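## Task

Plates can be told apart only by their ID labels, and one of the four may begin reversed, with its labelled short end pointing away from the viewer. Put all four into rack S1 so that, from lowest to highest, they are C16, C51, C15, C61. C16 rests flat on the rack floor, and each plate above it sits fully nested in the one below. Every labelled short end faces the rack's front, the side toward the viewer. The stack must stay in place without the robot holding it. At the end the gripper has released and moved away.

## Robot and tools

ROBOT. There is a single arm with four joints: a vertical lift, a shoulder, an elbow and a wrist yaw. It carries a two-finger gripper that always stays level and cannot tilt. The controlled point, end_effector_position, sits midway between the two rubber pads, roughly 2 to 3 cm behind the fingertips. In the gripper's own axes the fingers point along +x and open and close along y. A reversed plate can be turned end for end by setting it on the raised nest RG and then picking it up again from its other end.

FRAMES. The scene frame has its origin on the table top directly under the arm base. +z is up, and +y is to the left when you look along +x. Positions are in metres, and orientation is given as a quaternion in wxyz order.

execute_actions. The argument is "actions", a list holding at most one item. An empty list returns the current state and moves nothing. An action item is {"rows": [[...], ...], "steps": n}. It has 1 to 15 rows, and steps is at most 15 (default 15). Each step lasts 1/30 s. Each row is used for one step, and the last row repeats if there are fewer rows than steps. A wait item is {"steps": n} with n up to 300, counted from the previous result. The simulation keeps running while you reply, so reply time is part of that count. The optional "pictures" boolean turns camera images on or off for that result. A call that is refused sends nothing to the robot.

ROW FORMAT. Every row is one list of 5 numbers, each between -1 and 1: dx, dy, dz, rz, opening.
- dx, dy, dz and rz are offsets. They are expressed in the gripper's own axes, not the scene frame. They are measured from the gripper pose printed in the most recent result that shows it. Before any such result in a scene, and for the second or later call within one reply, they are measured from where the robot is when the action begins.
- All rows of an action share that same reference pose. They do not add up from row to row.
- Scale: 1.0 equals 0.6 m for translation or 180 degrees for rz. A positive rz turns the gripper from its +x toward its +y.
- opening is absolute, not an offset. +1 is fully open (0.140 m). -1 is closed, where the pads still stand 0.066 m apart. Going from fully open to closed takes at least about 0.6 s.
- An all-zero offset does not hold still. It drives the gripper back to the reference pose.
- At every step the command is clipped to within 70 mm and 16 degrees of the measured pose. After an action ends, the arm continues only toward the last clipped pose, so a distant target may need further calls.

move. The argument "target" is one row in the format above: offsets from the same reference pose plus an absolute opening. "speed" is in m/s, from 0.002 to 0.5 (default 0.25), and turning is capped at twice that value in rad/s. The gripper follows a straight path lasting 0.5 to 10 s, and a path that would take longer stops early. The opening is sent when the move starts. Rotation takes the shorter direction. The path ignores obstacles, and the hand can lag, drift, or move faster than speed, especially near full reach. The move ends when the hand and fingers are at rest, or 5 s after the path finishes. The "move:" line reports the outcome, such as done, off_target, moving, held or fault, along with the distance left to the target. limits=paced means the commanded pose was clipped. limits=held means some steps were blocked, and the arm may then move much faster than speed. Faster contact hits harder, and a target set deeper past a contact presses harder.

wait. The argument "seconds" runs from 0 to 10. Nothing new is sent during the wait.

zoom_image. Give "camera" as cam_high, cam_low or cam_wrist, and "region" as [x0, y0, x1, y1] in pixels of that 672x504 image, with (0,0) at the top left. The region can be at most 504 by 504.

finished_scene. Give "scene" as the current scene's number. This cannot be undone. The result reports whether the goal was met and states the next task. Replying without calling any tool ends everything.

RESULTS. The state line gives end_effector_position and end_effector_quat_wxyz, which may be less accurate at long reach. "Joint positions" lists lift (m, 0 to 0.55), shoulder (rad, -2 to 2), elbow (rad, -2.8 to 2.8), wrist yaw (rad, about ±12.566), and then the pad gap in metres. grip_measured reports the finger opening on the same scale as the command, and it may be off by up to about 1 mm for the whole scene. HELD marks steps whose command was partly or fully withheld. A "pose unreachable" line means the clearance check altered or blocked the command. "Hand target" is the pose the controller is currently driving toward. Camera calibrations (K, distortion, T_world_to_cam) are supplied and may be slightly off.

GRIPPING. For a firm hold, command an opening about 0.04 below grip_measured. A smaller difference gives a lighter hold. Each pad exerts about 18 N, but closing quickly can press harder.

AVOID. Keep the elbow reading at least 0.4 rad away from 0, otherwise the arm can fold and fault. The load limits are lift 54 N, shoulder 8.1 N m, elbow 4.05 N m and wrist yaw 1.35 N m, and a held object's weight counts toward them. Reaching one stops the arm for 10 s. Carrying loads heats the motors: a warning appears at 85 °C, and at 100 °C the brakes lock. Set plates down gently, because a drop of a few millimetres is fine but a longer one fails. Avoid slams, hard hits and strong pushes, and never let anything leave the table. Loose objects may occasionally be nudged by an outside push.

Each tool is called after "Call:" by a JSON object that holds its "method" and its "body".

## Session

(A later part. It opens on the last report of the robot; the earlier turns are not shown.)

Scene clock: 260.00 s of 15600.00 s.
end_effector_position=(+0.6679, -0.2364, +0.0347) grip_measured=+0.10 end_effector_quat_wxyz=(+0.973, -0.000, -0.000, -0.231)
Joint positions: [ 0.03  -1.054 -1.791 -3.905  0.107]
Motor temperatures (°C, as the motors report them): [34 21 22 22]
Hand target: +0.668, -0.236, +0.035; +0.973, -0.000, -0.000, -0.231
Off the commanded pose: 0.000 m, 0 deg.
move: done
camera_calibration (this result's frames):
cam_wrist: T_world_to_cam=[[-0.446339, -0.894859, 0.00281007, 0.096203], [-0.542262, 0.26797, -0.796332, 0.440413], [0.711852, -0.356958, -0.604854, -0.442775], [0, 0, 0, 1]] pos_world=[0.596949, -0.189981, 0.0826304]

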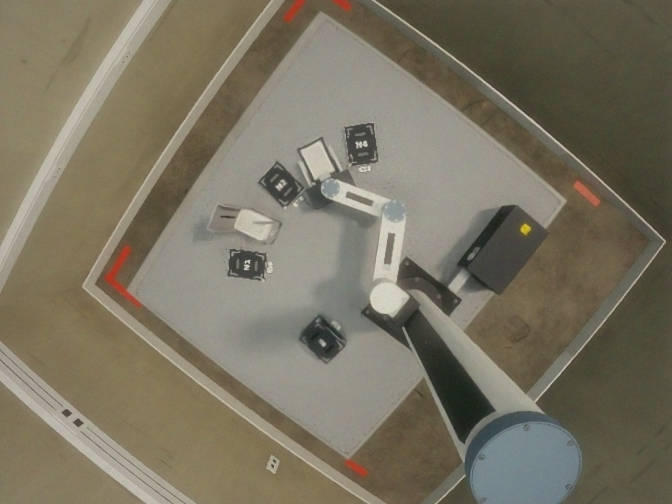

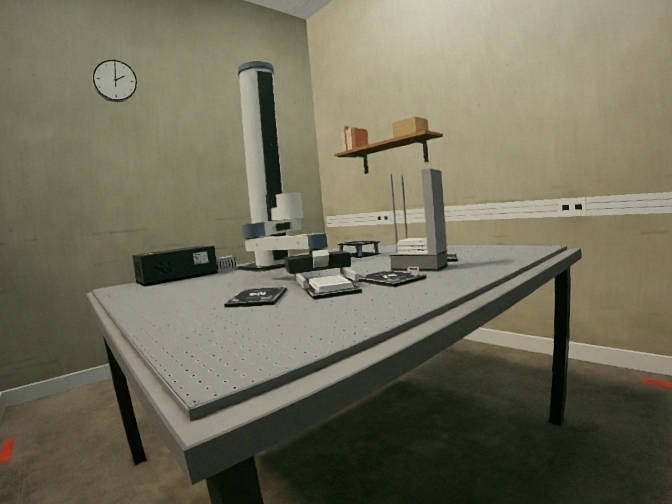

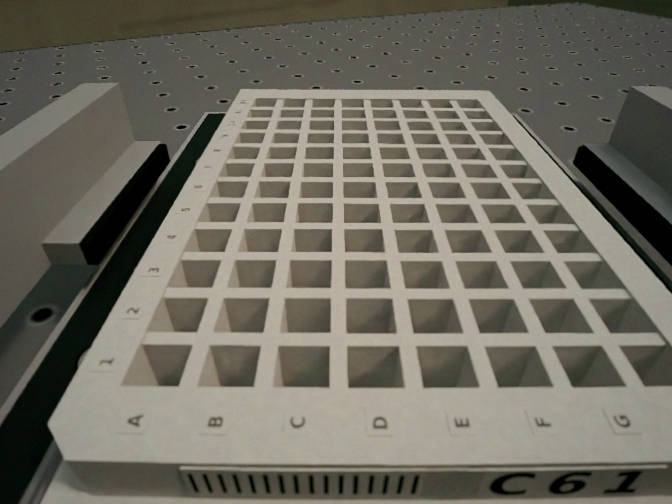

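Call:
{"method": "move", "body": {"target": [-0.0003,0.0004,0,0,-0.52], "speed": 0.01}}

Call:
{"method": "move", "body": {"target": [0,0,0,0,-0.63]}}

Call:
{"method": "move", "body": {"target": [0,0,0.504,0,-0.63], "speed": 0.3}}

Call:
{"method": "move", "body": {"target": [-0.2035,0.5545,0,0.2157,-0.63], "speed": 0.3}}

Scene clock: 266.27 s of 15600.00 s.
end_effector_position=(+0.6678, -0.2362, +0.0347) grip_measured=-0.52 end_effector_quat_wxyz=(+0.973, -0.000, -0.000, -0.231)
Joint positions: [ 0.03  -1.054 -1.79  -3.906  0.084]
Motor temperatures (°C, as the motors report them): [34 21 22 22]
Hand target: +0.668, -0.236, +0.035; +0.973, -0.000, -0.000, -0.231
Off the commanded pose: 0.000 m, 0 deg.
After step 90, 2.57 s passed at rest.
move: done
camera_calibration (this result's frames):
cam_wrist: T_world_to_cam=[[-0.446263, -0.894897, 0.00281007, 0.0963009], [-0.542285, 0.267924, -0.796332, 0.440337], [0.711882, -0.356897, -0.604854, -0.44267], [0, 0, 0, 1]] pos_world=[0.596893, -0.189785, 0.0826332]

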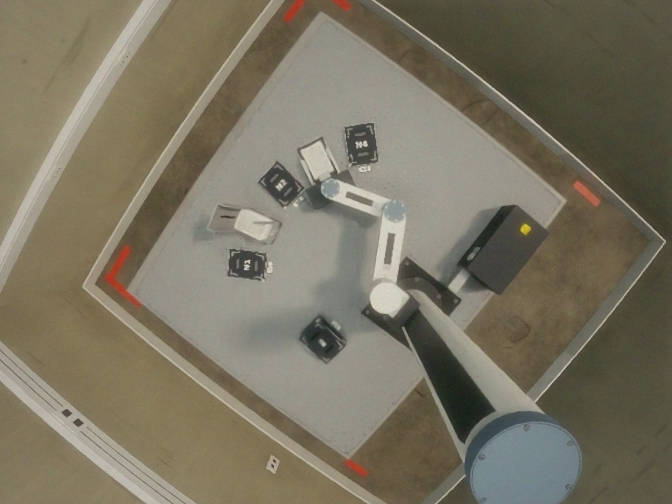

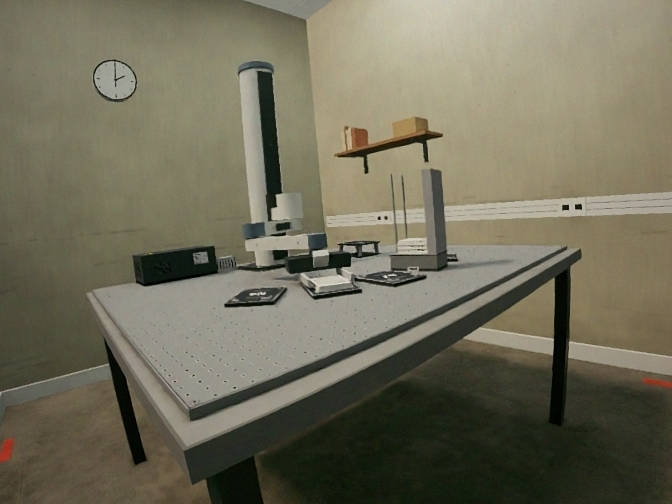

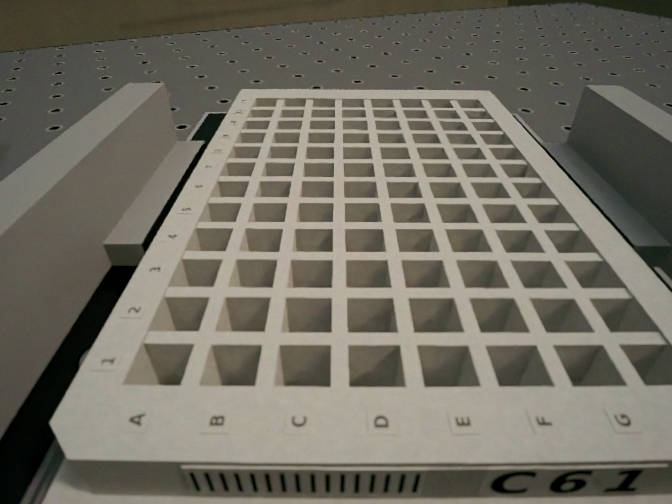

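Scene clock: 266.77 s of 15600.00 s.
end_effector_position=(+0.6678, -0.2362, +0.0347) grip_measured=-0.59 end_effector_quat_wxyz=(+0.973, -0.000, -0.000, -0.231)
Joint positions: [ 0.03  -1.054 -1.79  -3.906  0.081]
Motor temperatures (°C, as the motors report them): [34 21 22 22]
Hand target: +0.668, -0.236, +0.035; +0.973, -0.000, -0.000, -0.231
Off the commanded pose: 0.000 m, 0 deg.
move: done
camera_calibration (this result's frames):
cam_wrist: T_world_to_cam=[[-0.446265, -0.894896, 0.00281007, 0.0963005], [-0.542284, 0.267925, -0.796332, 0.440337], [0.711881, -0.356899, -0.604854, -0.44267], [0, 0, 0, 1]] pos_world=[0.596892, -0.189787, 0.0826332]

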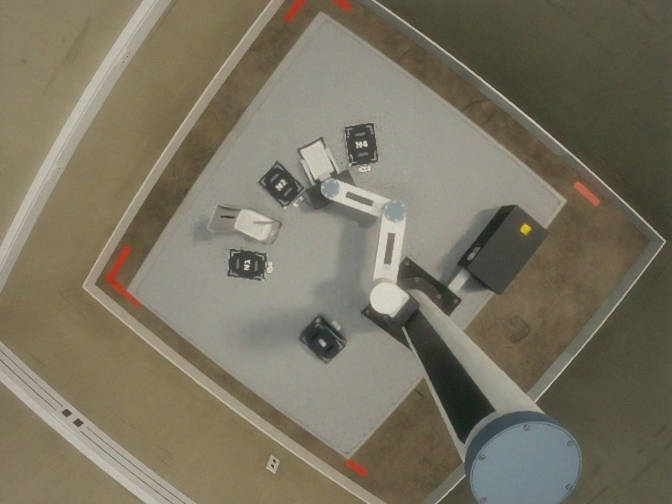

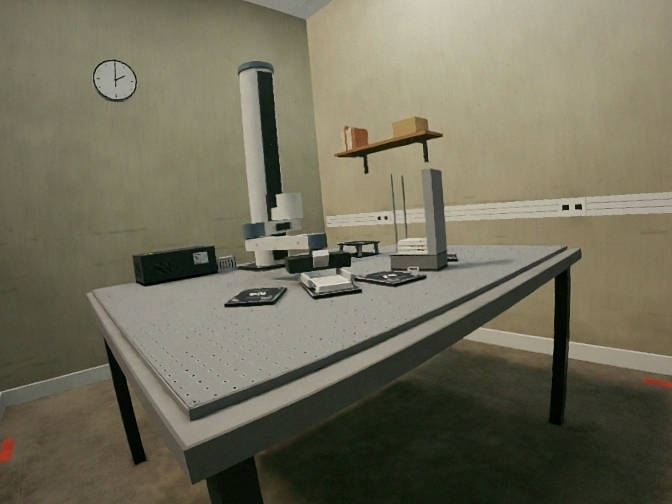

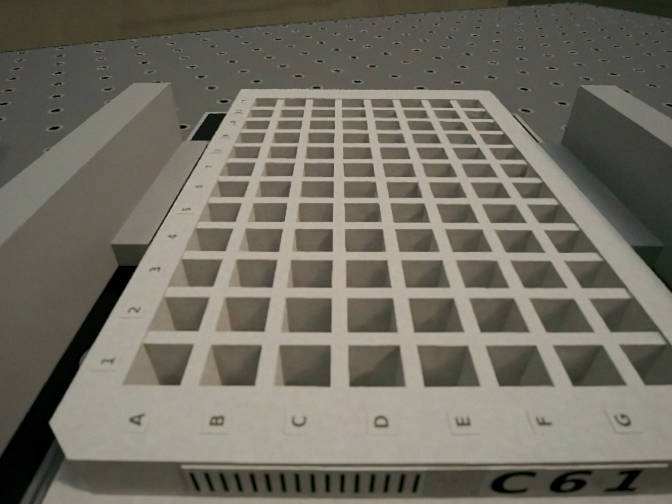

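Scene clock: 268.23 s of 15600.00 s.
end_effector_position=(+0.6678, -0.2363, +0.3371) grip_measured=-0.59 end_effector_quat_wxyz=(+0.973, -0.000, -0.000, -0.231)
Joint positions: [ 0.332 -1.054 -1.79  -3.906  0.081]
Motor temperatures (°C, as the motors report them): [34 21 22 22]
Hand target: +0.668, -0.236, +0.337; +0.973, -0.000, -0.000, -0.231
Off the commanded pose: 0.000 m, 0 deg.
move: done
camera_calibration (this result's frames):
cam_wrist: T_world_to_cam=[[-0.446349, -0.894855, 0.00281007, 0.0954833], [-0.542259, 0.267976, -0.796332, 0.681169], [0.711848, -0.356966, -0.604854, -0.259752], [0, 0, 0, 1]] pos_world=[0.596893, -0.189816, 0.385057]

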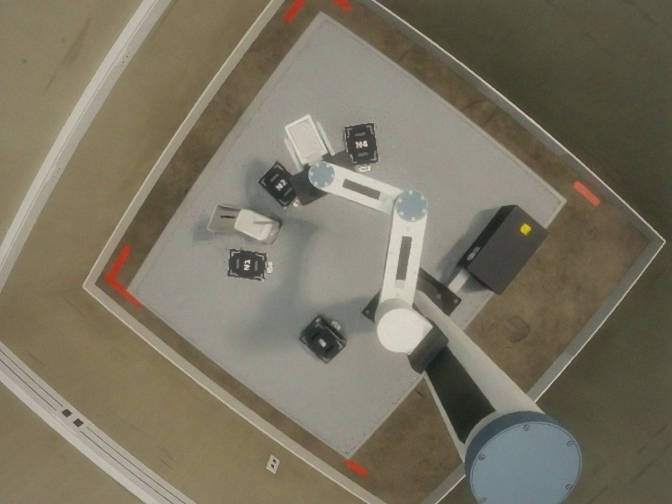

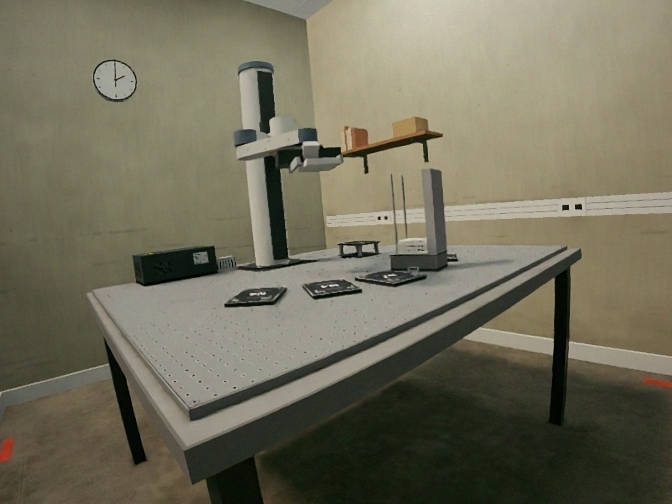

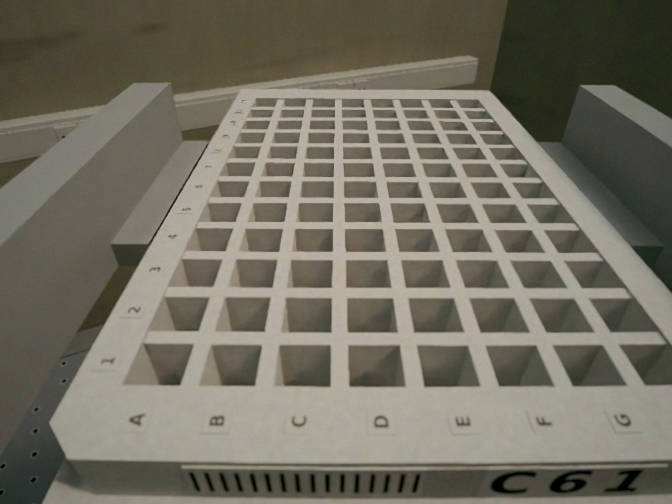

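Scene clock: 269.87 s of 15600.00 s.
end_effector_position=(+0.7088, +0.1158, +0.3371) grip_measured=-0.59 end_effector_quat_wxyz=(+0.994, -0.000, -0.000, +0.105)
Joint positions: [ 0.332 -0.4   -1.788 -3.884  0.081]
Motor temperatures (°C, as the motors report them): [34 21 22 22]
Hand target: +0.709, +0.116, +0.337; +0.994, -0.000, -0.000, +0.105
Off the commanded pose: 0.000 m, 0 deg.
move: done
camera_calibration (this result's frames):
cam_wrist: T_world_to_cam=[[0.213379, -0.976966, 0.00281007, -0.0292904], [-0.590449, -0.13125, -0.796332, 0.689421], [0.778357, 0.168261, -0.604854, -0.271204], [0, 0, 0, 1]] pos_world=[0.624411, 0.107504, 0.385051]

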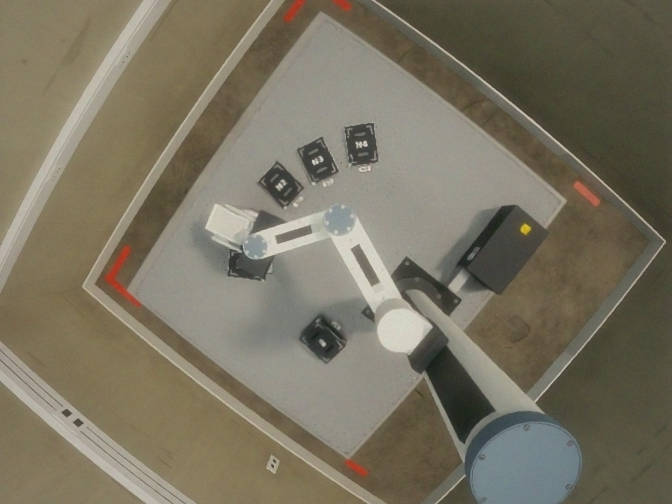

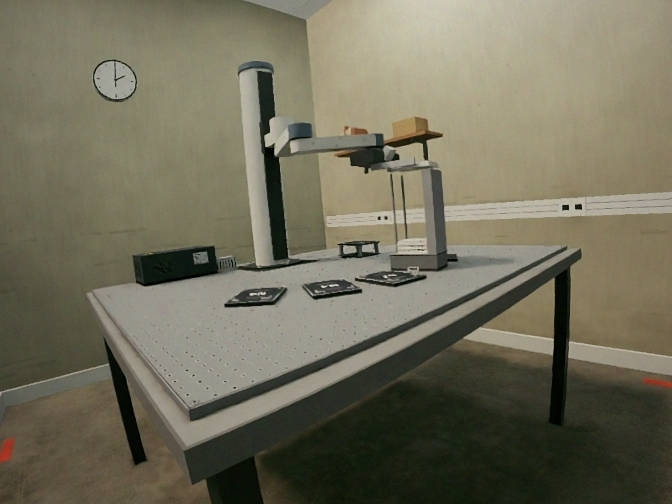

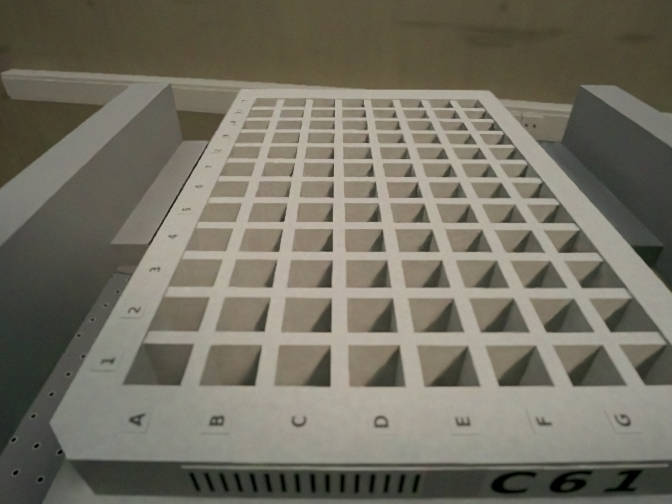

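Call:
{"method": "move", "body": {"target": [0.0002,0.0002,-0.026,0,-0.63], "speed": 0.012}}

Scene clock: 273.97 s of 15600.00 s.
end_effector_position=(+0.7088, +0.1159, +0.3215) grip_measured=-0.59 end_effector_quat_wxyz=(+0.994, -0.000, -0.000, +0.105)
Joint positions: [ 0.316 -0.4   -1.789 -3.884  0.081]
Motor temperatures (°C, as the motors report them): [34 21 22 22]
Hand target: +0.709, +0.116, +0.322; +0.994, -0.000, -0.000, +0.105
Off the commanded pose: 0.000 m, 0 deg.
move: done
camera_calibration (this result's frames):
cam_wrist: T_world_to_cam=[[0.213363, -0.976969, 0.00281007, -0.0291302], [-0.590451, -0.131241, -0.796332, 0.677018], [0.77836, 0.168248, -0.604854, -0.280727], [0, 0, 0, 1]] pos_world=[0.624468, 0.107625, 0.369414]

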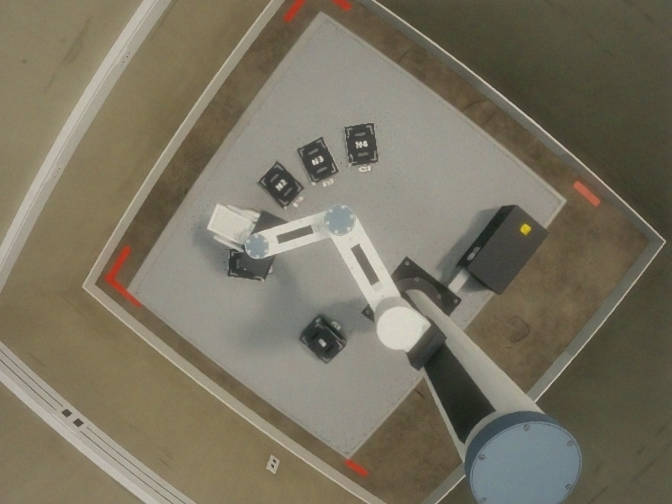

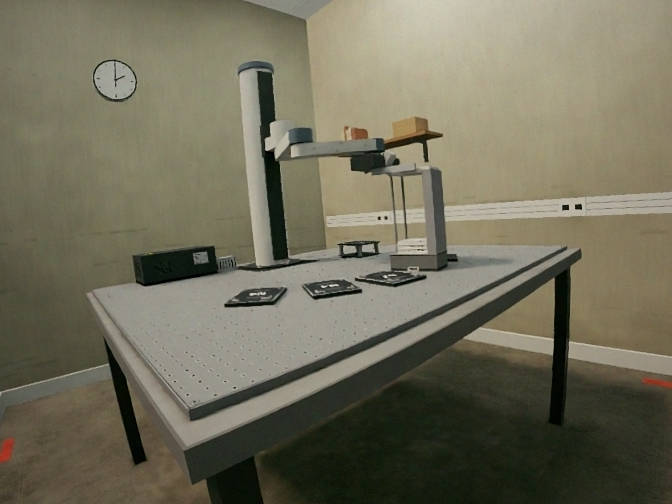

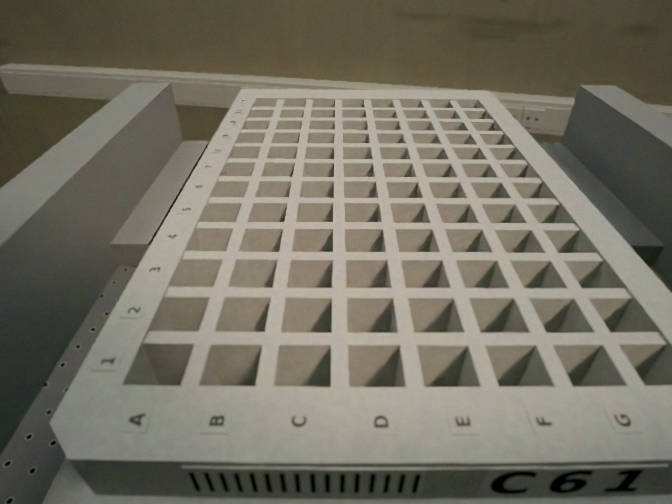

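Call:
{"method": "move", "body": {"target": [0,0,-0.3357,0,-0.63], "speed": 0.18}}

Call:
{"method": "move", "body": {"target": [0,0,-0.0078,0,-0.63], "speed": 0.008}}

Call:
{"method": "move", "body": {"target": [0,0,0.0003,0,0.1]}}

Call:
{"method": "move", "body": {"target": [-0.28,0,0.03,0,0.1], "speed": 0.3}}

Scene clock: 279.70 s of 15600.00 s.
end_effector_position=(+0.7088, +0.1159, +0.1200) grip_measured=-0.59 end_effector_quat_wxyz=(+0.994, -0.000, -0.000, +0.105)
Joint positions: [ 0.115 -0.4   -1.789 -3.884  0.081]
Motor temperatures (°C, as the motors report them): [34 21 22 22]
Hand target: +0.709, +0.116, +0.120; +0.994, -0.000, -0.000, +0.105
Off the commanded pose: 0.000 m, 0 deg.
After step 90, 1.27 s passed at rest.
move: done
camera_calibration (this result's frames):
cam_wrist: T_world_to_cam=[[0.213462, -0.976947, 0.00281007, -0.0286035], [-0.590437, -0.1313, -0.796332, 0.516573], [0.778343, 0.168327, -0.604854, -0.40257], [0, 0, 0, 1]] pos_world=[0.624447, 0.107645, 0.167948]

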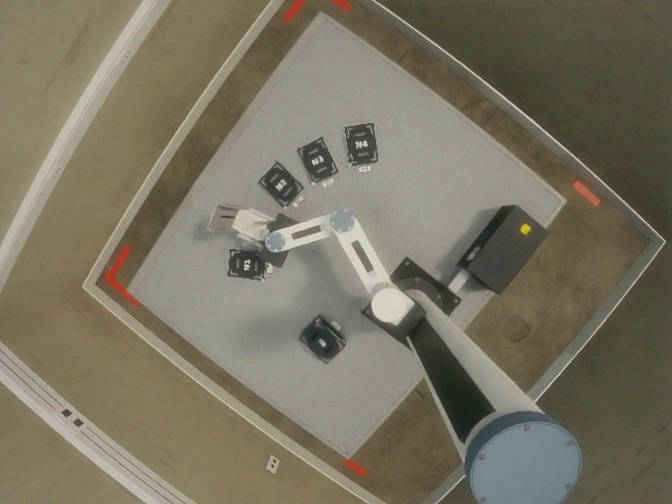

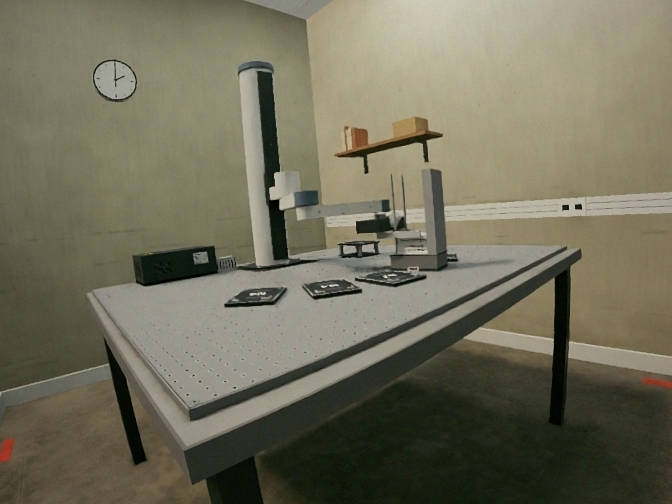

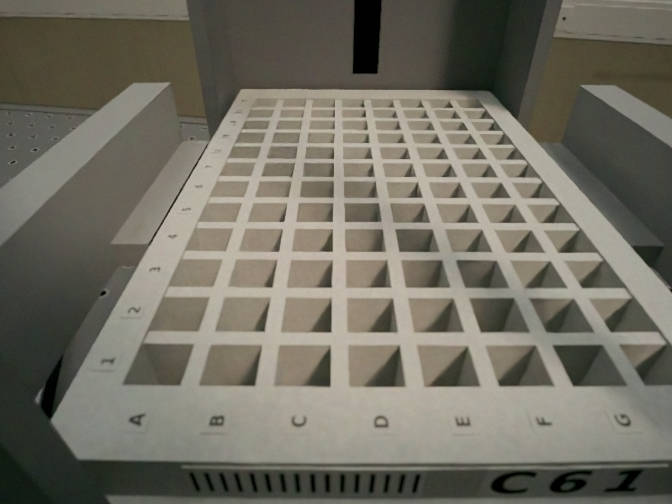

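Scene clock: 280.50 s of 15600.00 s.
end_effector_position=(+0.7088, +0.1159, +0.1155) grip_measured=-0.59 end_effector_quat_wxyz=(+0.994, -0.000, -0.000, +0.105)
Joint positions: [ 0.111 -0.4   -1.789 -3.884  0.081]
Motor temperatures (°C, as the motors report them): [34 21 22 22]
Hand target: +0.709, +0.116, +0.115; +0.994, -0.000, -0.000, +0.105
Off the commanded pose: 0.000 m, 0 deg.
move: done
camera_calibration (this result's frames):
cam_wrist: T_world_to_cam=[[0.213461, -0.976947, 0.00281007, -0.0285906], [-0.590437, -0.1313, -0.796332, 0.513], [0.778343, 0.168327, -0.604854, -0.405283], [0, 0, 0, 1]] pos_world=[0.624447, 0.107646, 0.163462]

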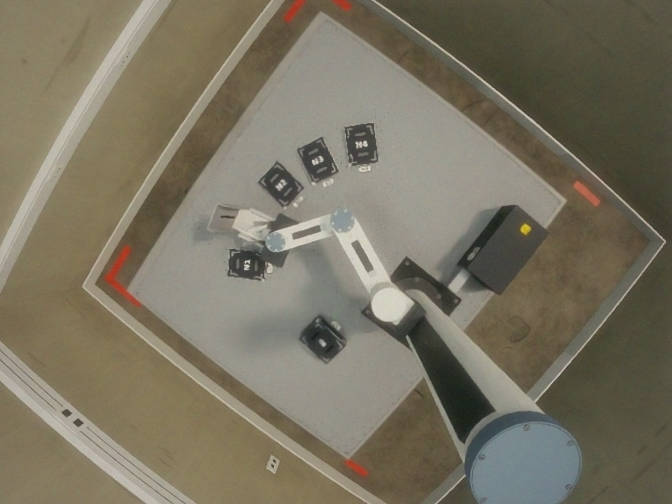

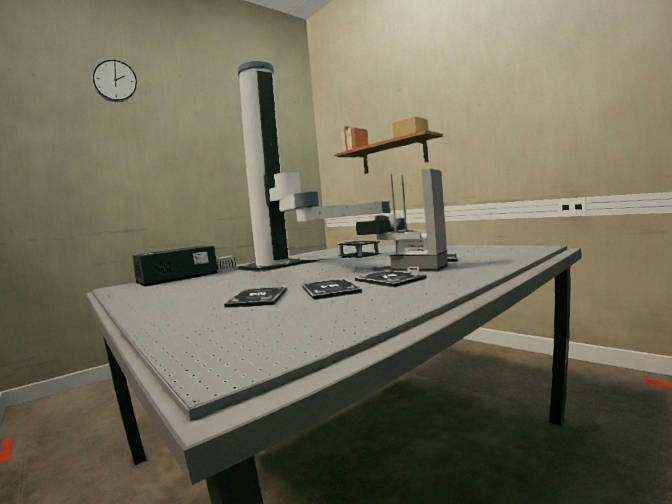

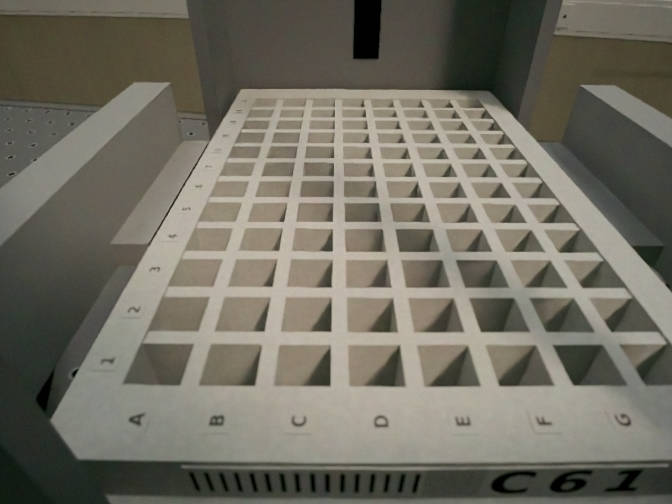

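Scene clock: 281.20 s of 15600.00 s.
end_effector_position=(+0.7088, +0.1159, +0.1157) grip_measured=+0.10 end_effector_quat_wxyz=(+0.994, -0.000, -0.000, +0.105)
Joint positions: [ 0.111 -0.4   -1.789 -3.884  0.107]
Motor temperatures (°C, as the motors report them): [34 21 22 22]
Hand target: +0.709, +0.116, +0.116; +0.994, -0.000, -0.000, +0.105
Off the commanded pose: 0.000 m, 0 deg.
move: done
camera_calibration (this result's frames):
cam_wrist: T_world_to_cam=[[0.213453, -0.976949, 0.00281007, -0.0285865], [-0.590439, -0.131295, -0.796332, 0.513117], [0.778344, 0.16832, -0.604854, -0.405195], [0, 0, 0, 1]] pos_world=[0.624448, 0.107645, 0.163608]

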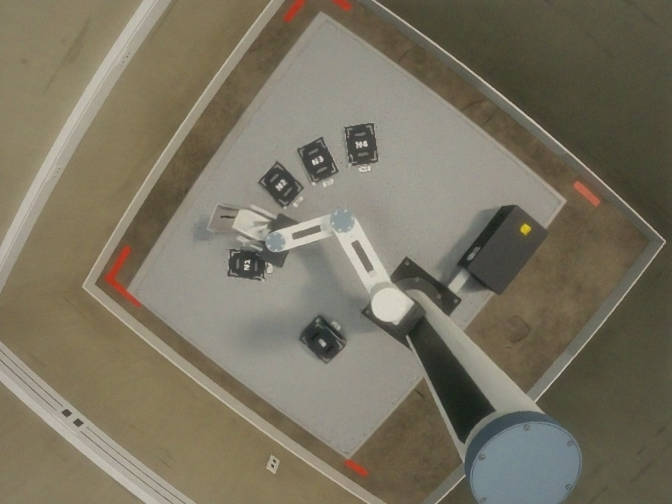

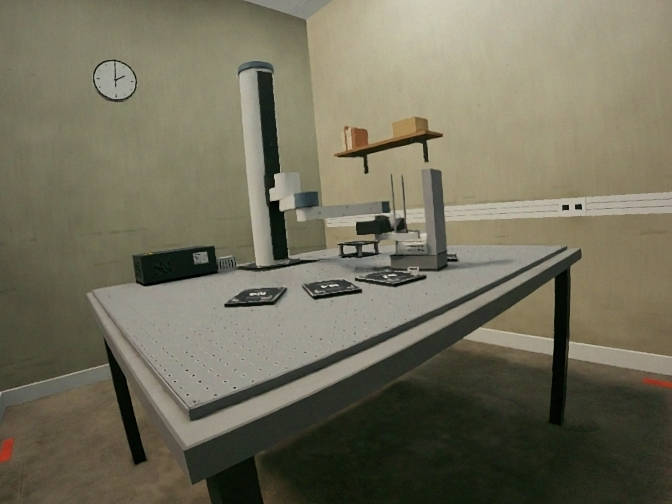

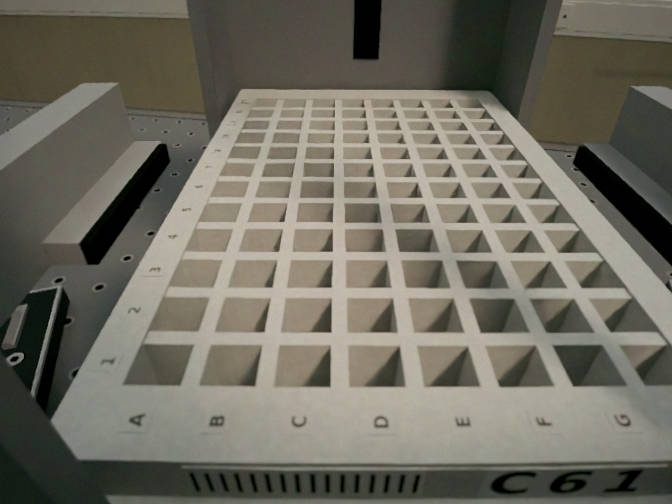

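Scene clock: 282.20 s of 15600.00 s.
end_effector_position=(+0.5444, +0.0810, +0.1337) grip_measured=+0.10 end_effector_quat_wxyz=(+0.994, -0.000, -0.000, +0.105)
Joint positions: [ 0.129 -0.732 -0.94  -4.4    0.107]
Motor temperatures (°C, as the motors report them): [34 21 22 22]
Hand target: +0.544, +0.081, +0.134; +0.994, -0.000, -0.000, +0.105
Off the commanded pose: 0.000 m, 0 deg.
move: done
camera_calibration (this result's frames):
cam_wrist: T_world_to_cam=[[0.213997, -0.97683, 0.00281007, -0.0279998], [-0.590365, -0.131624, -0.796332, 0.425768], [0.778251, 0.168754, -0.604854, -0.26041], [0, 0, 0, 1]] pos_world=[0.460015, 0.0726352, 0.181621]

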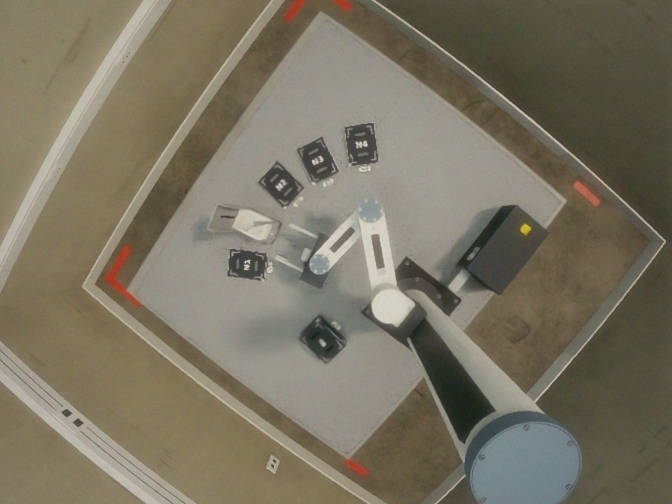

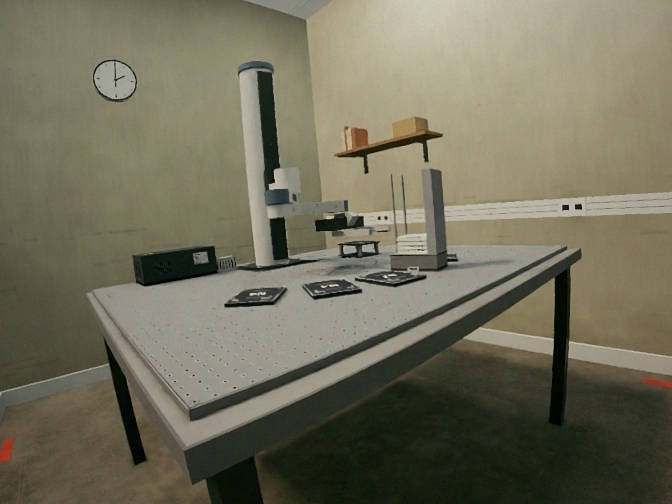

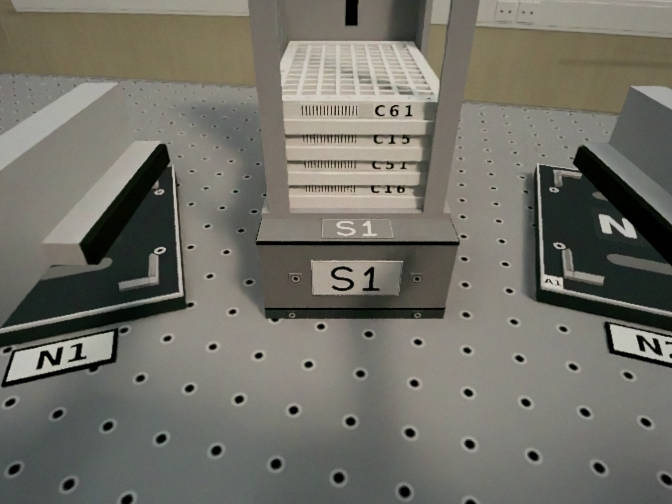

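Call:
{"method": "finished_scene", "body": {"scene": 2}}

The scene is finished: the task was done.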